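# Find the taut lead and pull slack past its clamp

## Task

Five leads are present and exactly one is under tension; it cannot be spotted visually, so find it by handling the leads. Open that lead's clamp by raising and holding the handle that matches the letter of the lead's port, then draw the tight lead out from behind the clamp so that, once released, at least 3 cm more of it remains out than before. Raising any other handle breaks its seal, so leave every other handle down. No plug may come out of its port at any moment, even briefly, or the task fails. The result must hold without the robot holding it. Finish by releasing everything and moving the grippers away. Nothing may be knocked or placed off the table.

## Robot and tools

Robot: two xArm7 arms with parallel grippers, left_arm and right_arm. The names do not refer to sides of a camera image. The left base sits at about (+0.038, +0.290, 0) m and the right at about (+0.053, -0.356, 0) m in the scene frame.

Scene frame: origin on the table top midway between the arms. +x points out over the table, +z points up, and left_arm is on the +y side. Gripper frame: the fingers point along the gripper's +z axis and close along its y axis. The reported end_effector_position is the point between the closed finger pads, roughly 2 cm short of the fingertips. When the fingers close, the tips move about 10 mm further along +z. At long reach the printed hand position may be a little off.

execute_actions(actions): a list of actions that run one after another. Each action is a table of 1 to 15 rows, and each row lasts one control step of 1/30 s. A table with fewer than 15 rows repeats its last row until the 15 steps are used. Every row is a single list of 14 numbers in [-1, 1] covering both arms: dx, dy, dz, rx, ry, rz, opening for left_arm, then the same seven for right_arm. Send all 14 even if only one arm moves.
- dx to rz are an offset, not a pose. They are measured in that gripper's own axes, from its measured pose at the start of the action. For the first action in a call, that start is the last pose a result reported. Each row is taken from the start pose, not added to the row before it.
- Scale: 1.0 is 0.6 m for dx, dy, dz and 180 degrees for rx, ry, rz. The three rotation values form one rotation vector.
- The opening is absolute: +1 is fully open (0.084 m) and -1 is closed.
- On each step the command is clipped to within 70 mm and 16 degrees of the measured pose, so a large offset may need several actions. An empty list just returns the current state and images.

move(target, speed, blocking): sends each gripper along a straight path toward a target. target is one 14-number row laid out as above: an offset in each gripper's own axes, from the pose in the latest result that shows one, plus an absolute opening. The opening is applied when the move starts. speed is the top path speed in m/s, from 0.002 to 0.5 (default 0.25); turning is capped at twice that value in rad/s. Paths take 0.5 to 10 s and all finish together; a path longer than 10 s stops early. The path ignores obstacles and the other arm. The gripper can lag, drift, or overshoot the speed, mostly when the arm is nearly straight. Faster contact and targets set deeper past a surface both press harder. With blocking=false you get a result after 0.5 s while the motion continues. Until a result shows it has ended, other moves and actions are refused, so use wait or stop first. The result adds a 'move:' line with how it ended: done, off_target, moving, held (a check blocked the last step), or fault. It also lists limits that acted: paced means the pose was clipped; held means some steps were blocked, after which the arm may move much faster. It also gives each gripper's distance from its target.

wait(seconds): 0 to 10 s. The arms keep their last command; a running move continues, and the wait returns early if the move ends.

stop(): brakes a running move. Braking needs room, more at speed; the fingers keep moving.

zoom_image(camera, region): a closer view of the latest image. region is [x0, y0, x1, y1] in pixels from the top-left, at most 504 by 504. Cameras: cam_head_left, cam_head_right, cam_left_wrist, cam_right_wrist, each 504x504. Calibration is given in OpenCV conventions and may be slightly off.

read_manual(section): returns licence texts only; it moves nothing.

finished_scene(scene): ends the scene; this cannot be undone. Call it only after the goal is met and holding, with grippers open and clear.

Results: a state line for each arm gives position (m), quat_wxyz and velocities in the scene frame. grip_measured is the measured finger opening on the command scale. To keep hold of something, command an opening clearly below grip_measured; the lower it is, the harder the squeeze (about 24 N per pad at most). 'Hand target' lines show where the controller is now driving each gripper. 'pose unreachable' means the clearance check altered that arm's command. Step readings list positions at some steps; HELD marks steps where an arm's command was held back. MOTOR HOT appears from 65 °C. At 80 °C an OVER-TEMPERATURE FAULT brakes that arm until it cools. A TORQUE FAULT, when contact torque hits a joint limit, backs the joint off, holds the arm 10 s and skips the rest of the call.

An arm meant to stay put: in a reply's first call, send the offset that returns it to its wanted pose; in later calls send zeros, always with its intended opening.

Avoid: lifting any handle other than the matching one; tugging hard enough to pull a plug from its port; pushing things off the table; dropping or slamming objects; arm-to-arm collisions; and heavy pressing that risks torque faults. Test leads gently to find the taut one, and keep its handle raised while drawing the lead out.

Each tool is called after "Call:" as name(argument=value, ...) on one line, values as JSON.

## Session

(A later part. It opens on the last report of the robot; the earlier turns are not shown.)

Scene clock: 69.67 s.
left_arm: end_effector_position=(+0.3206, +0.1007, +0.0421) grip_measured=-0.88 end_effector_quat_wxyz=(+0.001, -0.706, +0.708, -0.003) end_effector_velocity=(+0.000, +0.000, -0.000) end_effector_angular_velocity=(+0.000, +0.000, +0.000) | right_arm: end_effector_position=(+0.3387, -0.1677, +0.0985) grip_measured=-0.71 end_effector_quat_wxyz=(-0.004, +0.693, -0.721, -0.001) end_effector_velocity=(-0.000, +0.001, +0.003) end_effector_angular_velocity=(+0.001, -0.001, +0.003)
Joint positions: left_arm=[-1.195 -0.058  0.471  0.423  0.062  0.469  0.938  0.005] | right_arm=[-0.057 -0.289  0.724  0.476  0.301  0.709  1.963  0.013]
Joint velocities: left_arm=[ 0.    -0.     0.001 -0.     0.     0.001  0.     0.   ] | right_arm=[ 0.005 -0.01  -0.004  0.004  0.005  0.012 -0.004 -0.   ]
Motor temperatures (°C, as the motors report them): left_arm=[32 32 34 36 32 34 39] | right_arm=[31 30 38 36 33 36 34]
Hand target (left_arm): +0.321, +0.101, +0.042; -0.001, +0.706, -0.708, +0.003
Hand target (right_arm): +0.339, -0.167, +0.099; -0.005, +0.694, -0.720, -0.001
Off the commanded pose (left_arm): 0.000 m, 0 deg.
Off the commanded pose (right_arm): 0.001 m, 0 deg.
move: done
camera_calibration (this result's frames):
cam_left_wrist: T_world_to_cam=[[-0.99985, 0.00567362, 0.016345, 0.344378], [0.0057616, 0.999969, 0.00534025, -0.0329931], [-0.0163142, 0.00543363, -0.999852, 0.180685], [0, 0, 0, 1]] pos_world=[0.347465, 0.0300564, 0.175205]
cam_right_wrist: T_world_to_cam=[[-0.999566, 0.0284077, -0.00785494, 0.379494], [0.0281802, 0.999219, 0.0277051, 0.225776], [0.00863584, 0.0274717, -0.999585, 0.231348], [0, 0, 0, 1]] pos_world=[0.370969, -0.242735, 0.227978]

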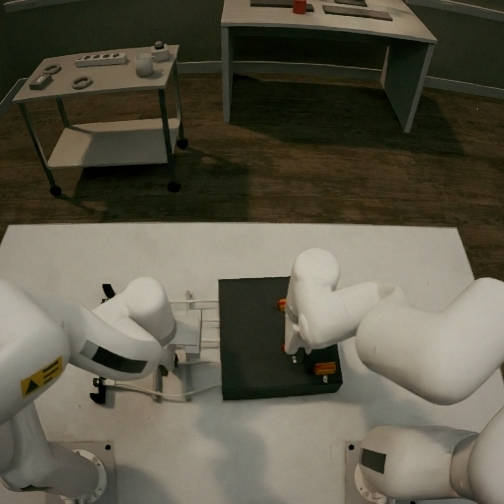

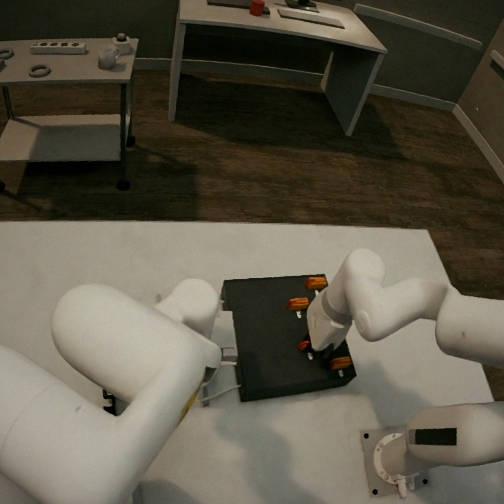

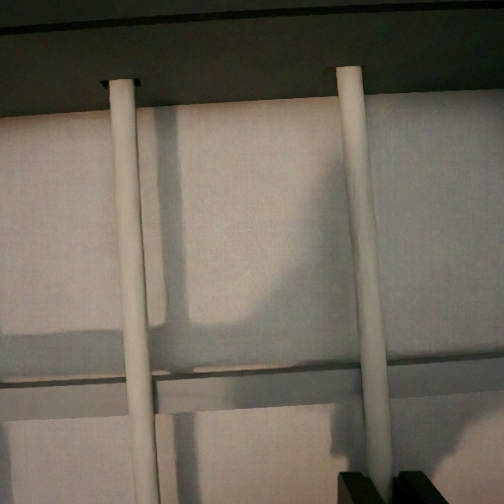

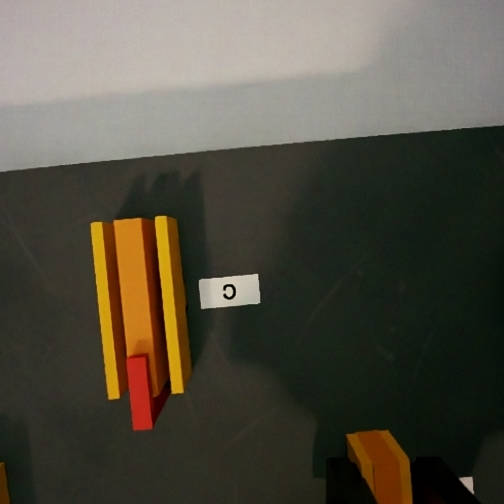

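Call:
move(target=[0,0,0,0,0,0,-1,0,-0.003,0.019,0,0,0,-0.3], speed=0.02)

Call:
move(target=[0,0,0,0,0,0,-1,0,0,0,0,0,0,-1])

Call:
move(target=[0,0,0,0,0,0,-1,0,0,-0.008,0,0,0,-1], speed=0.003)

Call:
move(target=[-0.025,0,-0.01,0,0,0,-1,0,0,0,0,0,0,-1], speed=0.008)

Scene clock: 71.13 s.
left_arm: end_effector_position=(+0.3206, +0.1007, +0.0421) grip_measured=-0.88 end_effector_quat_wxyz=(+0.001, -0.706, +0.708, -0.003) end_effector_velocity=(-0.000, +0.000, -0.000) end_effector_angular_velocity=(+0.000, +0.000, +0.000) | right_arm: end_effector_position=(+0.3404, -0.1676, +0.0875) grip_measured=-0.32 end_effector_quat_wxyz=(-0.005, +0.693, -0.720, -0.001) end_effector_velocity=(+0.001, +0.001, -0.002) end_effector_angular_velocity=(-0.002, -0.002, +0.003)
Joint positions: left_arm=[-1.195 -0.058  0.471  0.423  0.062  0.469  0.938  0.005] | right_arm=[-0.073 -0.246  0.741  0.469  0.278  0.662  1.98   0.03 ]
Joint velocities: left_arm=[ 0.     0.    -0.     0.     0.     0.    -0.001 -0.   ] | right_arm=[-0.004  0.011  0.007 -0.001 -0.01  -0.012  0.007  0.   ]
Motor temperatures (°C, as the motors report them): left_arm=[32 32 34 36 32 34 39] | right_arm=[31 30 38 36 33 36 34]
Hand target (left_arm): +0.321, +0.101, +0.042; -0.001, +0.706, -0.708, +0.003
Hand target (right_arm): +0.341, -0.168, +0.087; -0.005, +0.693, -0.720, -0.001
Off the commanded pose (left_arm): 0.000 m, 0 deg.
Off the commanded pose (right_arm): 0.000 m, 0 deg.
move: done
camera_calibration (this result's frames):
cam_left_wrist: T_world_to_cam=[[-0.99985, 0.00567346, 0.0163451, 0.344378], [0.00576144, 0.999969, 0.00534026, -0.032993], [-0.0163143, 0.00543363, -0.999852, 0.180685], [0, 0, 0, 1]] pos_world=[0.347465, 0.0300564, 0.175205]
cam_right_wrist: T_world_to_cam=[[-0.999571, 0.0282167, -0.00782829, 0.381078], [0.0279864, 0.999213, 0.0281084, 0.22595], [0.00861525, 0.0278772, -0.999574, 0.220408], [0, 0, 0, 1]] pos_world=[0.372693, -0.242669, 0.216946]

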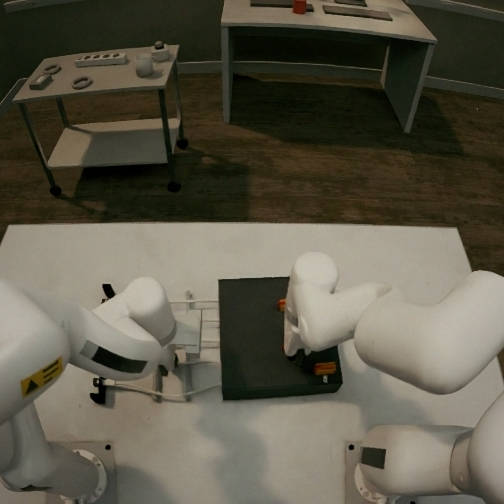

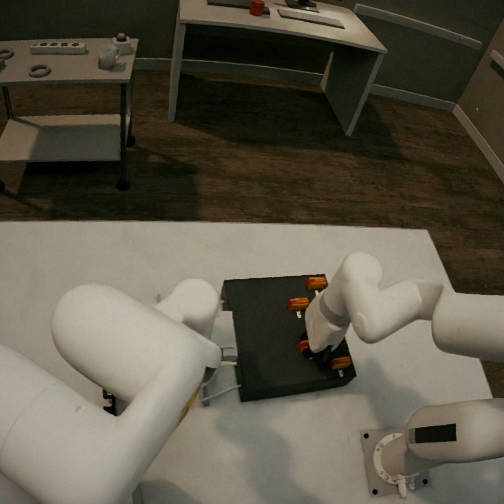

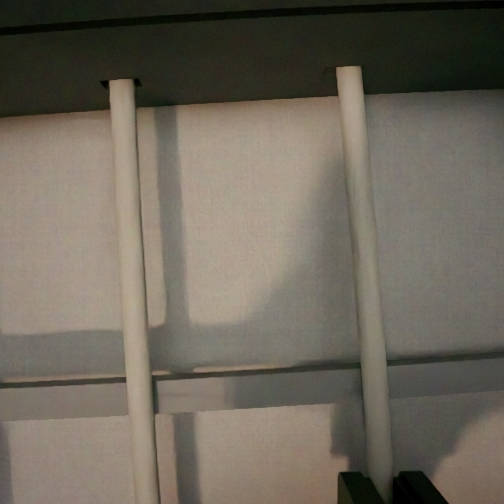

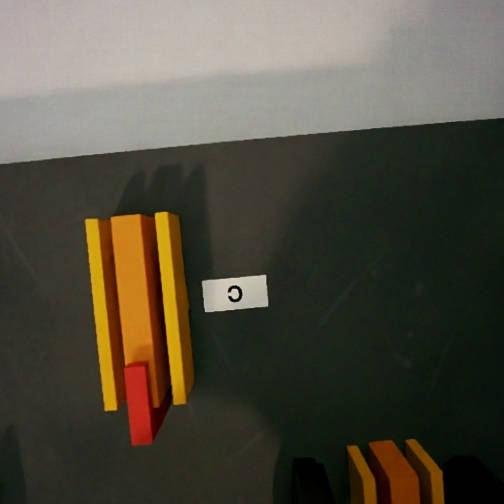

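Scene clock: 71.63 s.
left_arm: end_effector_position=(+0.3206, +0.1007, +0.0421) grip_measured=-0.88 end_effector_quat_wxyz=(+0.001, -0.706, +0.708, -0.003) end_effector_velocity=(+0.000, -0.000, +0.000) end_effector_angular_velocity=(-0.000, -0.001, +0.001) | right_arm: end_effector_position=(+0.3396, -0.1673, +0.0875) grip_measured=-0.70 end_effector_quat_wxyz=(-0.004, +0.694, -0.720, -0.001) end_effector_velocity=(-0.000, +0.000, -0.000) end_effector_angular_velocity=(+0.001, +0.001, -0.001)
Joint positions: left_arm=[-1.195 -0.058  0.471  0.423  0.062  0.469  0.938  0.005] | right_arm=[-0.073 -0.247  0.743  0.468  0.278  0.665  1.979  0.013]
Joint velocities: left_arm=[-0.     0.     0.     0.     0.    -0.001 -0.001 -0.   ] | right_arm=[-0.002  0.001  0.003 -0.     0.001 -0.001  0.     0.   ]
Motor temperatures (°C, as the motors report them): left_arm=[32 32 34 36 32 34 39] | right_arm=[31 30 38 36 33 36 34]
Hand target (left_arm): +0.321, +0.101, +0.042; -0.001, +0.706, -0.708, +0.003
Hand target (right_arm): +0.340, -0.168, +0.088; -0.005, +0.693, -0.720, -0.001
Off the commanded pose (left_arm): 0.000 m, 0 deg.
Off the commanded pose (right_arm): 0.001 m, 0 deg.
move: done
camera_calibration (this result's frames):
cam_left_wrist: T_world_to_cam=[[-0.99985, 0.00567358, 0.0163451, 0.344378], [0.00576156, 0.999969, 0.00534015, -0.0329931], [-0.0163142, 0.00543353, -0.999852, 0.180685], [0, 0, 0, 1]] pos_world=[0.347465, 0.0300564, 0.175205]
cam_right_wrist: T_world_to_cam=[[-0.99964, 0.026097, -0.00627425, 0.379779], [0.0259197, 0.999303, 0.0268558, 0.22653], [0.00697073, 0.0266835, -0.99962, 0.220712], [0, 0, 0, 1]] pos_world=[0.372232, -0.242173, 0.216927]

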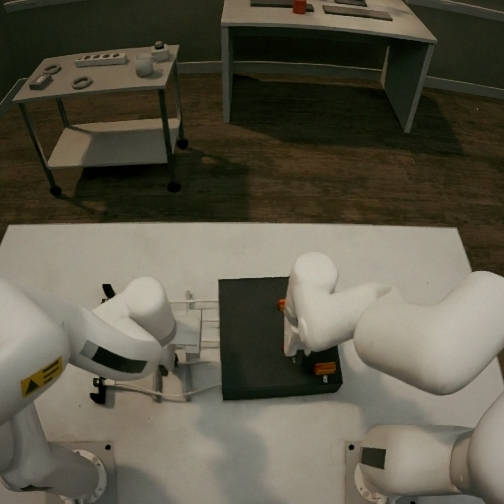

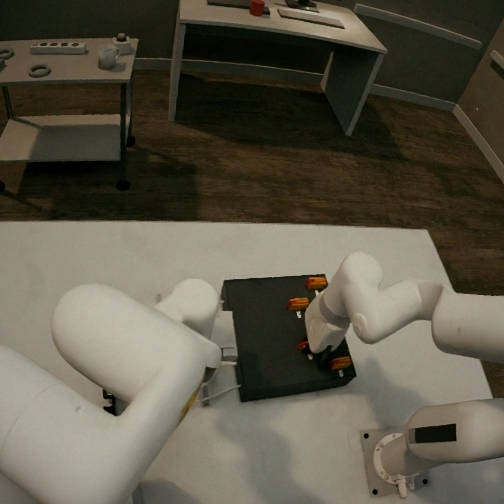

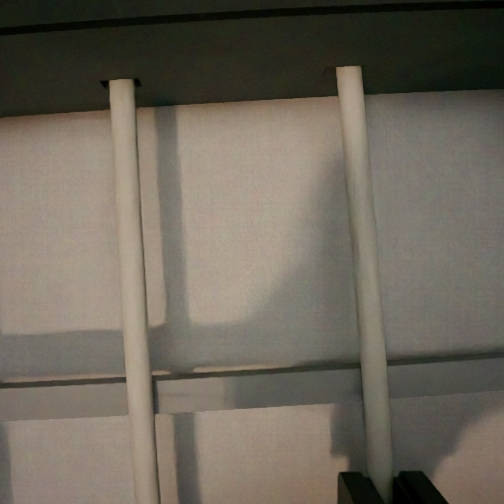

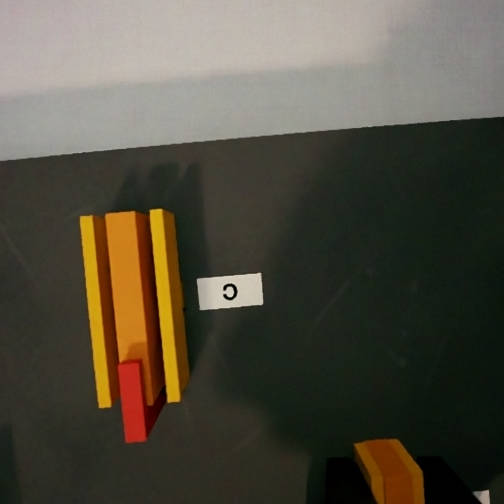

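Scene clock: 73.47 s.
left_arm: end_effector_position=(+0.3206, +0.1007, +0.0421) grip_measured=-0.88 end_effector_quat_wxyz=(+0.001, -0.706, +0.708, -0.003) end_effector_velocity=(+0.000, +0.000, -0.000) end_effector_angular_velocity=(+0.001, +0.000, +0.000) | right_arm: end_effector_position=(+0.3395, -0.1678, +0.0920) grip_measured=-0.70 end_effector_quat_wxyz=(-0.003, +0.694, -0.720, -0.001) end_effector_velocity=(-0.000, -0.000, +0.001) end_effector_angular_velocity=(+0.000, +0.001, -0.001)
Joint positions: left_arm=[-1.195 -0.058  0.471  0.423  0.062  0.469  0.938  0.005] | right_arm=[-0.068 -0.263  0.735  0.473  0.286  0.684  1.972  0.013]
Joint velocities: left_arm=[ 0.     0.     0.    -0.     0.001  0.    -0.001 -0.   ] | right_arm=[ 0.002 -0.003 -0.002  0.     0.002  0.003 -0.001 -0.   ]
Motor temperatures (°C, as the motors report them): left_arm=[32 32 34 36 32 34 39] | right_arm=[31 30 38 36 33 36 34]
Hand target (left_arm): +0.321, +0.101, +0.042; -0.001, +0.706, -0.708, +0.003
Hand target (right_arm): +0.340, -0.167, +0.092; -0.004, +0.694, -0.720, -0.001
Off the commanded pose (left_arm): 0.000 m, 0 deg.
Off the commanded pose (right_arm): 0.001 m, 0 deg.
move: done
camera_calibration (this result's frames):
cam_left_wrist: T_world_to_cam=[[-0.99985, 0.00567363, 0.016345, 0.344378], [0.00576161, 0.999969, 0.00534014, -0.032993], [-0.0163142, 0.00543351, -0.999852, 0.180685], [0, 0, 0, 1]] pos_world=[0.347465, 0.0300564, 0.175205]
cam_right_wrist: T_world_to_cam=[[-0.999623, 0.0268384, -0.0057158, 0.3798], [0.0266787, 0.999295, 0.0264008, 0.22664], [0.00642033, 0.0262384, -0.999635, 0.225319], [0, 0, 0, 1]] pos_world=[0.372164, -0.242585, 0.221424]

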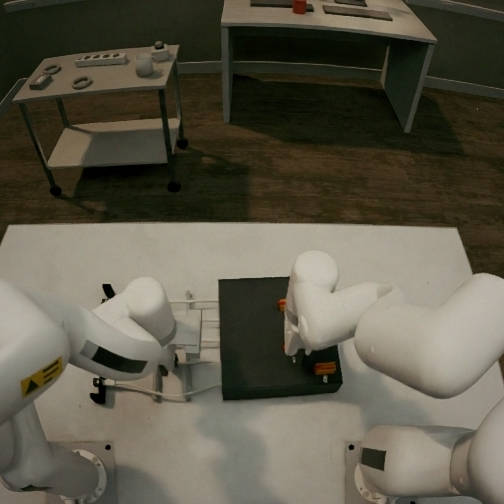

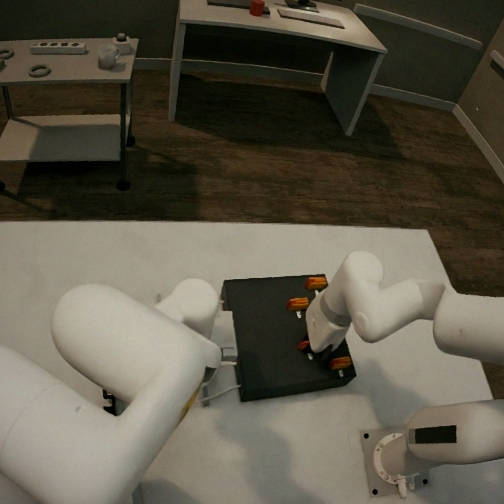

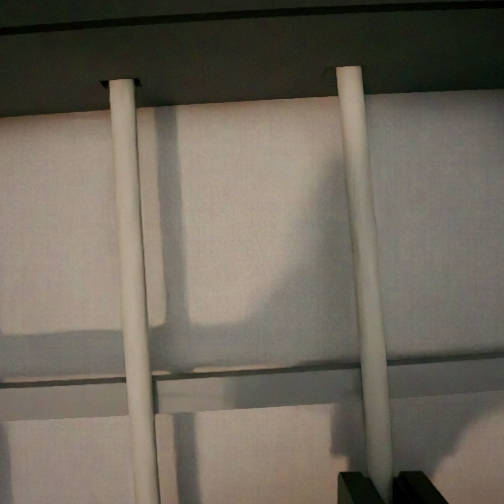

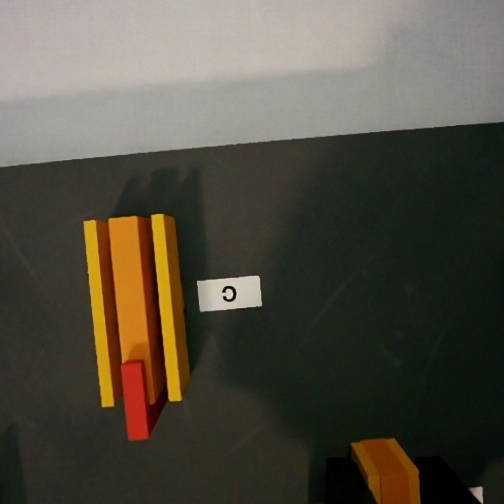

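Scene clock: 75.70 s.
left_arm: end_effector_position=(+0.3242, +0.1080, +0.0511) grip_measured=-0.88 end_effector_quat_wxyz=(+0.003, -0.702, +0.712, -0.013) end_effector_velocity=(+0.001, +0.000, +0.002) end_effector_angular_velocity=(-0.003, -0.005, -0.006) | right_arm: end_effector_position=(+0.3395, -0.1677, +0.0920) grip_measured=-0.70 end_effector_quat_wxyz=(-0.003, +0.694, -0.720, -0.001) end_effector_velocity=(-0.000, +0.000, -0.000) end_effector_angular_velocity=(-0.000, -0.000, +0.001)
Joint positions: left_arm=[-1.162 -0.107  0.47   0.405  0.107  0.476  0.942  0.005] | right_arm=[-0.068 -0.263  0.735  0.473  0.286  0.684  1.972  0.013]
Joint velocities: left_arm=[ 0.015 -0.009 -0.013 -0.002  0.006  0.002  0.002 -0.   ] | right_arm=[ 0.  0.  0. -0. -0. -0. -0. -0.]
Motor temperatures (°C, as the motors report them): left_arm=[32 32 34 36 33 34 39] | right_arm=[31 30 38 37 33 36 34]
Hand target (left_arm): +0.320, +0.115, +0.048; -0.001, +0.706, -0.708, +0.003
Hand target (right_arm): +0.340, -0.168, +0.092; -0.003, +0.694, -0.720, -0.001
Off the commanded pose (left_arm): 0.009 m, 1 deg.
Off the commanded pose (right_arm): 0.000 m, 0 deg.
move: off_target (left_arm)
camera_calibration (this result's frames):
cam_left_wrist: T_world_to_cam=[[-0.999844, 0.0176527, -0.00110815, 0.347453], [0.0176591, 0.999826, -0.00606674, -0.0436553], [0.00100087, -0.00608536, -0.999981, 0.185378], [0, 0, 0, 1]] pos_world=[0.347984, 0.0386423, 0.185494]
cam_right_wrist: T_world_to_cam=[[-0.999624, 0.0268213, -0.00572789, 0.3798], [0.0266611, 0.999296, 0.0264107, 0.226634], [0.00643223, 0.026248, -0.999635, 0.22532], [0, 0, 0, 1]] pos_world=[0.372165, -0.242576, 0.221428]

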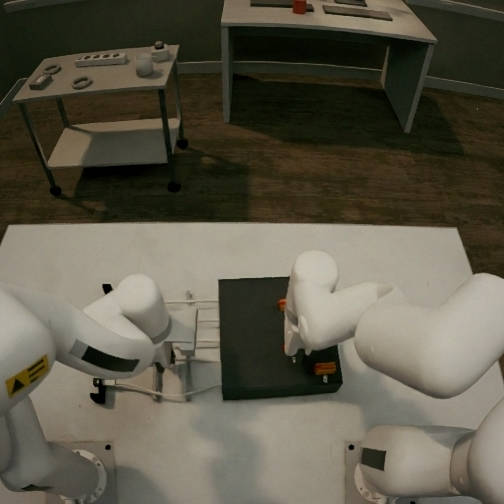

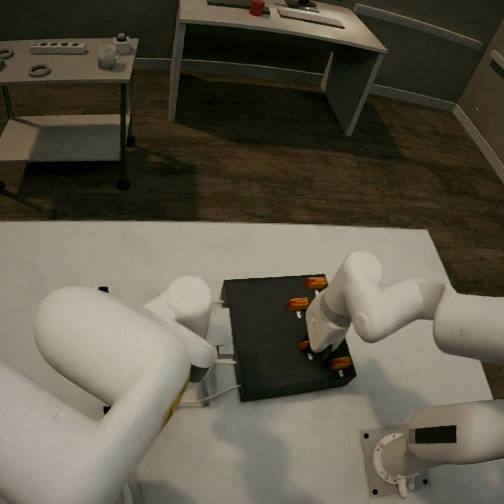

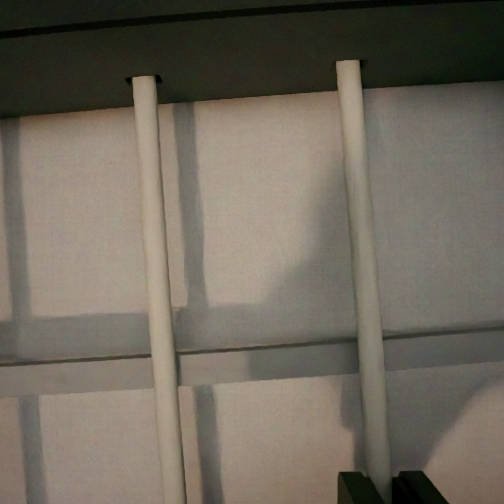

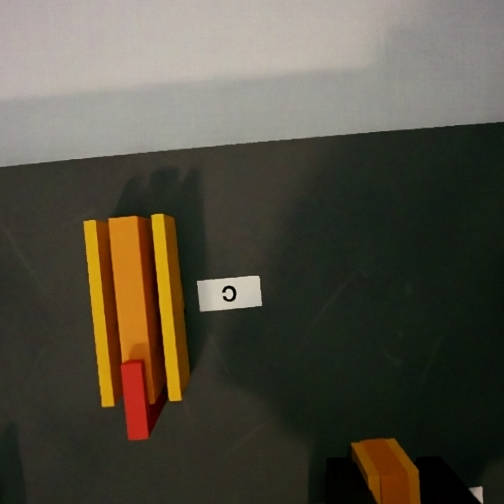

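Call:
move(target=[-0.01,0.005,0.003,0,0,0,-1,0,0,-0.012,0,0,0,-1], speed=0.002)

Scene clock: 79.73 s.
left_arm: end_effector_position=(+0.3215, +0.1136, +0.0493) grip_measured=-0.88 end_effector_quat_wxyz=(+0.003, -0.702, +0.712, -0.013) end_effector_velocity=(-0.000, +0.000, -0.000) end_effector_angular_velocity=(-0.001, -0.001, -0.001) | right_arm: end_effector_position=(+0.3395, -0.1678, +0.0991) grip_measured=-0.70 end_effector_quat_wxyz=(-0.003, +0.694, -0.720, -0.001) end_effector_velocity=(-0.000, +0.000, +0.000) end_effector_angular_velocity=(-0.000, +0.001, -0.000)
Joint positions: left_arm=[-1.14  -0.118  0.462  0.386  0.117  0.467  0.946  0.005] | right_arm=[-0.061 -0.287  0.725  0.48   0.297  0.714  1.963  0.013]
Joint velocities: left_arm=[ 0.001 -0.001 -0.    -0.002  0.001 -0.002  0.    -0.   ] | right_arm=[ 0.001 -0.002 -0.     0.001  0.001  0.003 -0.    -0.   ]
Motor temperatures (°C, as the motors report them): left_arm=[32 32 34 36 33 34 39] | right_arm=[31 30 38 37 33 37 34]
Hand target (left_arm): +0.321, +0.114, +0.049; -0.003, +0.702, -0.712, +0.013
Hand target (right_arm): +0.340, -0.168, +0.099; -0.003, +0.694, -0.720, -0.001
Off the commanded pose (left_arm): 0.000 m, 0 deg.
Off the commanded pose (right_arm): 0.000 m, 0 deg.
move: done
camera_calibration (this result's frames):
cam_left_wrist: T_world_to_cam=[[-0.999833, 0.018185, -0.00164939, 0.344565], [0.0181955, 0.999813, -0.00662439, -0.0493545], [0.00152862, -0.0066533, -0.999977, 0.183548], [0, 0, 0, 1]] pos_world=[0.345125, 0.0443006, 0.183785]
cam_right_wrist: T_world_to_cam=[[-0.999622, 0.0268911, -0.00572948, 0.379864], [0.0267319, 0.999298, 0.0262552, 0.22653], [0.00643149, 0.0260922, -0.999639, 0.23239], [0, 0, 0, 1]] pos_world=[0.37217, -0.242649, 0.228535]

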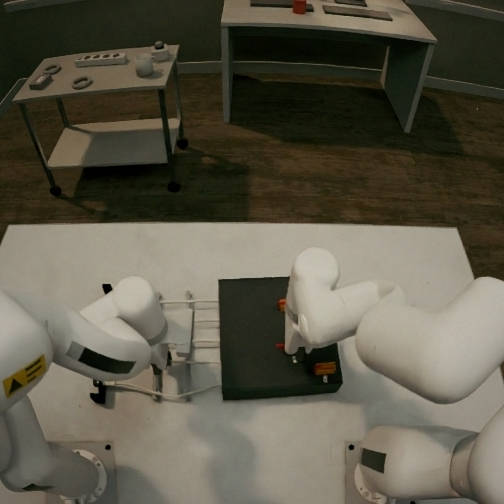

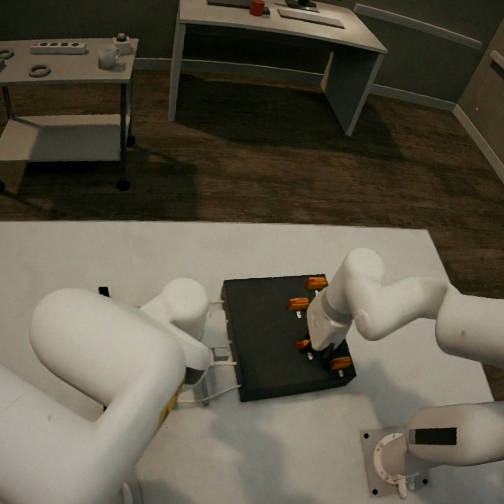

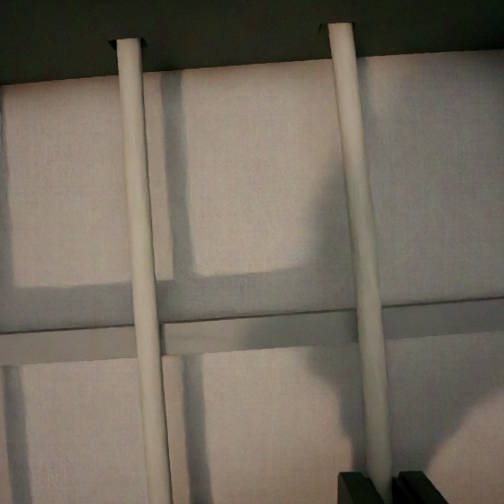

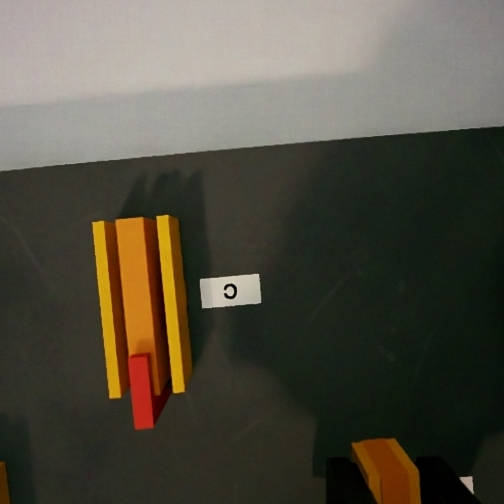

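Very slow lift works; clamp open.

Call:
move(target=[-0.008,0,-0.02,0,0,0,-1,0,0,0,0,0,0,-1], speed=0.015)

Call:
move(target=[-0.055,0,-0.005,0,0,0,-1,0,0,0,0,0,0,-1], speed=0.015)

Scene clock: 81.17 s.
left_arm: end_effector_position=(+0.3213, +0.1184, +0.0609) grip_measured=-0.88 end_effector_quat_wxyz=(+0.003, -0.702, +0.712, -0.014) end_effector_velocity=(-0.001, +0.002, +0.002) end_effector_angular_velocity=(+0.002, +0.001, +0.000) | right_arm: end_effector_position=(+0.3395, -0.1678, +0.0991) grip_measured=-0.70 end_effector_quat_wxyz=(-0.003, +0.694, -0.720, -0.001) end_effector_velocity=(+0.000, -0.000, +0.000) end_effector_angular_velocity=(-0.000, -0.000, +0.002)
Joint positions: left_arm=[-1.121 -0.172  0.46   0.384  0.153  0.516  0.931  0.005] | right_arm=[-0.061 -0.287  0.725  0.48   0.297  0.714  1.963  0.013]
Joint velocities: left_arm=[ 0.005 -0.012 -0.001 -0.001  0.008  0.012 -0.003 -0.   ] | right_arm=[ 0.    -0.    -0.     0.    -0.     0.    -0.002 -0.   ]
Motor temperatures (°C, as the motors report them): left_arm=[32 32 34 36 33 34 39] | right_arm=[31 30 38 37 33 37 34]
Hand target (left_arm): +0.321, +0.119, +0.061; -0.003, +0.702, -0.712, +0.013
Hand target (right_arm): +0.340, -0.168, +0.099; -0.003, +0.694, -0.720, -0.001
Off the commanded pose (left_arm): 0.000 m, 0 deg.
Off the commanded pose (right_arm): 0.000 m, 0 deg.
move: done
camera_calibration (this result's frames):
cam_left_wrist: T_world_to_cam=[[-0.999832, 0.0182551, -0.00160571, 0.344279], [0.0182656, 0.99981, -0.00684155, -0.0540463], [0.00148052, -0.00686973, -0.999975, 0.195193], [0, 0, 0, 1]] pos_world=[0.34492, 0.0490921, 0.195371]
cam_right_wrist: T_world_to_cam=[[-0.999622, 0.0268917, -0.00573887, 0.379868], [0.0267322, 0.999298, 0.0262585, 0.226529], [0.00644098, 0.0260951, -0.999639, 0.232392], [0, 0, 0, 1]] pos_world=[0.372172, -0.242649, 0.228539]

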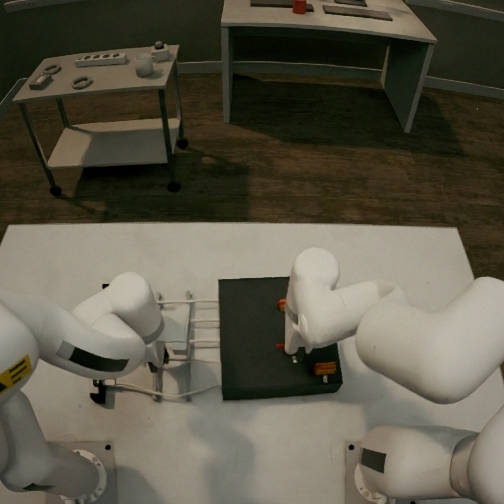

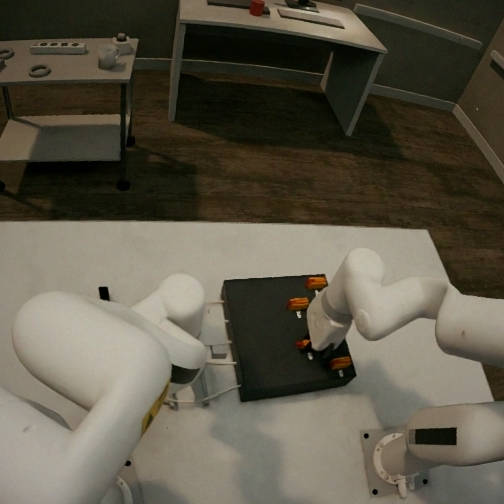

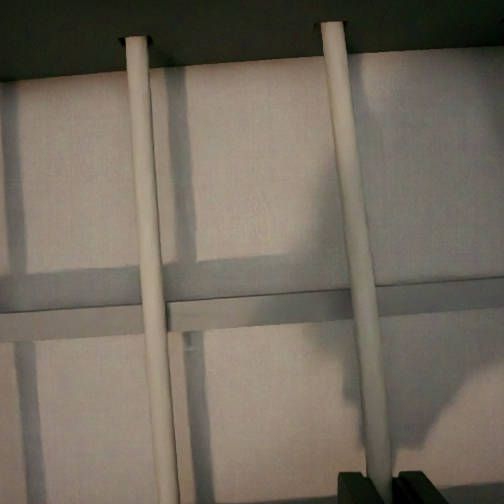

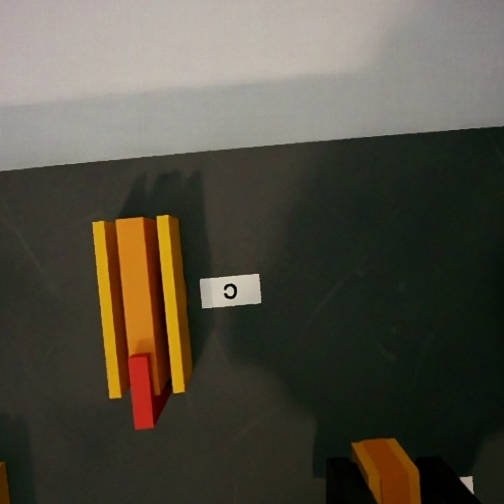

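Scene clock: 83.67 s.
left_arm: end_effector_position=(+0.3215, +0.1510, +0.0633) grip_measured=-0.88 end_effector_quat_wxyz=(+0.003, -0.702, +0.712, -0.014) end_effector_velocity=(-0.000, +0.003, +0.000) end_effector_angular_velocity=(+0.001, -0.000, -0.001) | right_arm: end_effector_position=(+0.3395, -0.1678, +0.0991) grip_measured=-0.70 end_effector_quat_wxyz=(-0.003, +0.694, -0.720, -0.001) end_effector_velocity=(-0.000, +0.000, +0.000) end_effector_angular_velocity=(+0.000, +0.000, +0.001)
Joint positions: left_arm=[-1.055 -0.242  0.5    0.336  0.22   0.533  0.975  0.005] | right_arm=[-0.061 -0.287  0.725  0.48   0.297  0.714  1.963  0.013]
Joint velocities: left_arm=[ 0.006 -0.006  0.003 -0.004  0.007  0.002  0.004 -0.   ] | right_arm=[ 0.001  0.    -0.001  0.    -0.     0.    -0.     0.   ]
Motor temperatures (°C, as the motors report them): left_arm=[32 32 34 36 33 34 39] | right_arm=[31 30 38 37 33 37 34]
Hand target (left_arm): +0.321, +0.151, +0.063; -0.003, +0.702, -0.712, +0.014
Hand target (right_arm): +0.340, -0.168, +0.099; -0.003, +0.694, -0.720, -0.001
Off the commanded pose (left_arm): 0.001 m, 0 deg.
Off the commanded pose (right_arm): 0.000 m, 0 deg.
move: done
camera_calibration (this result's frames):
cam_left_wrist: T_world_to_cam=[[-0.999832, 0.0182854, -0.00122462, 0.343901], [0.0182937, 0.999807, -0.00719814, -0.0865707], [0.00109276, -0.00721933, -0.999973, 0.197997], [0, 0, 0, 1]] pos_world=[0.345211, 0.081695, 0.19779]
cam_right_wrist: T_world_to_cam=[[-0.999622, 0.0268918, -0.00573847, 0.379868], [0.0267323, 0.999298, 0.0262583, 0.226529], [0.00644058, 0.026095, -0.999639, 0.232392], [0, 0, 0, 1]] pos_world=[0.372172, -0.242649, 0.228539]

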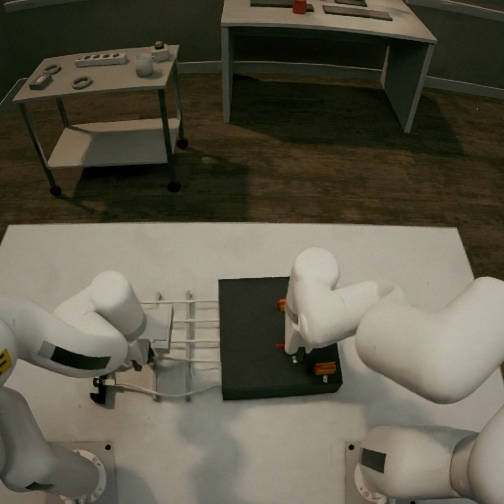

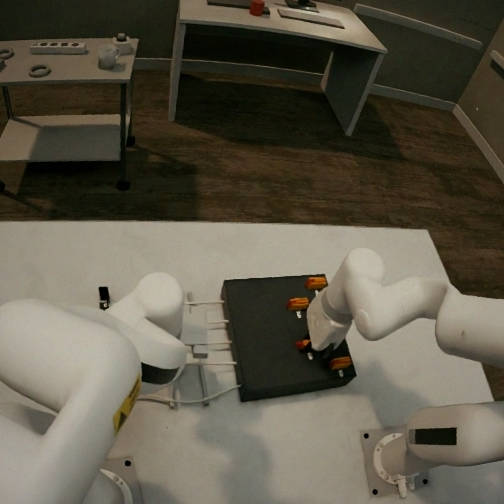

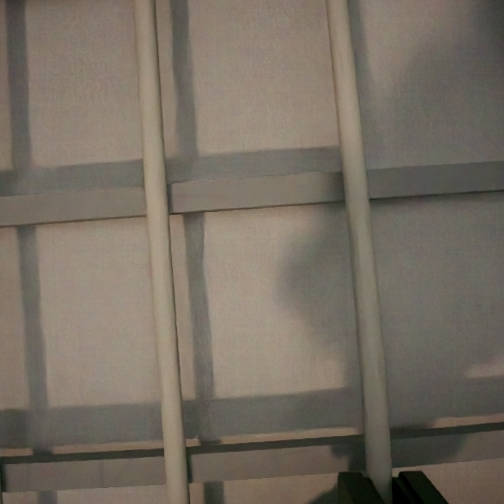

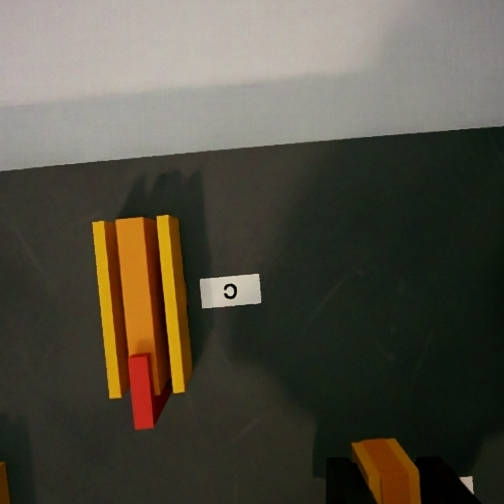

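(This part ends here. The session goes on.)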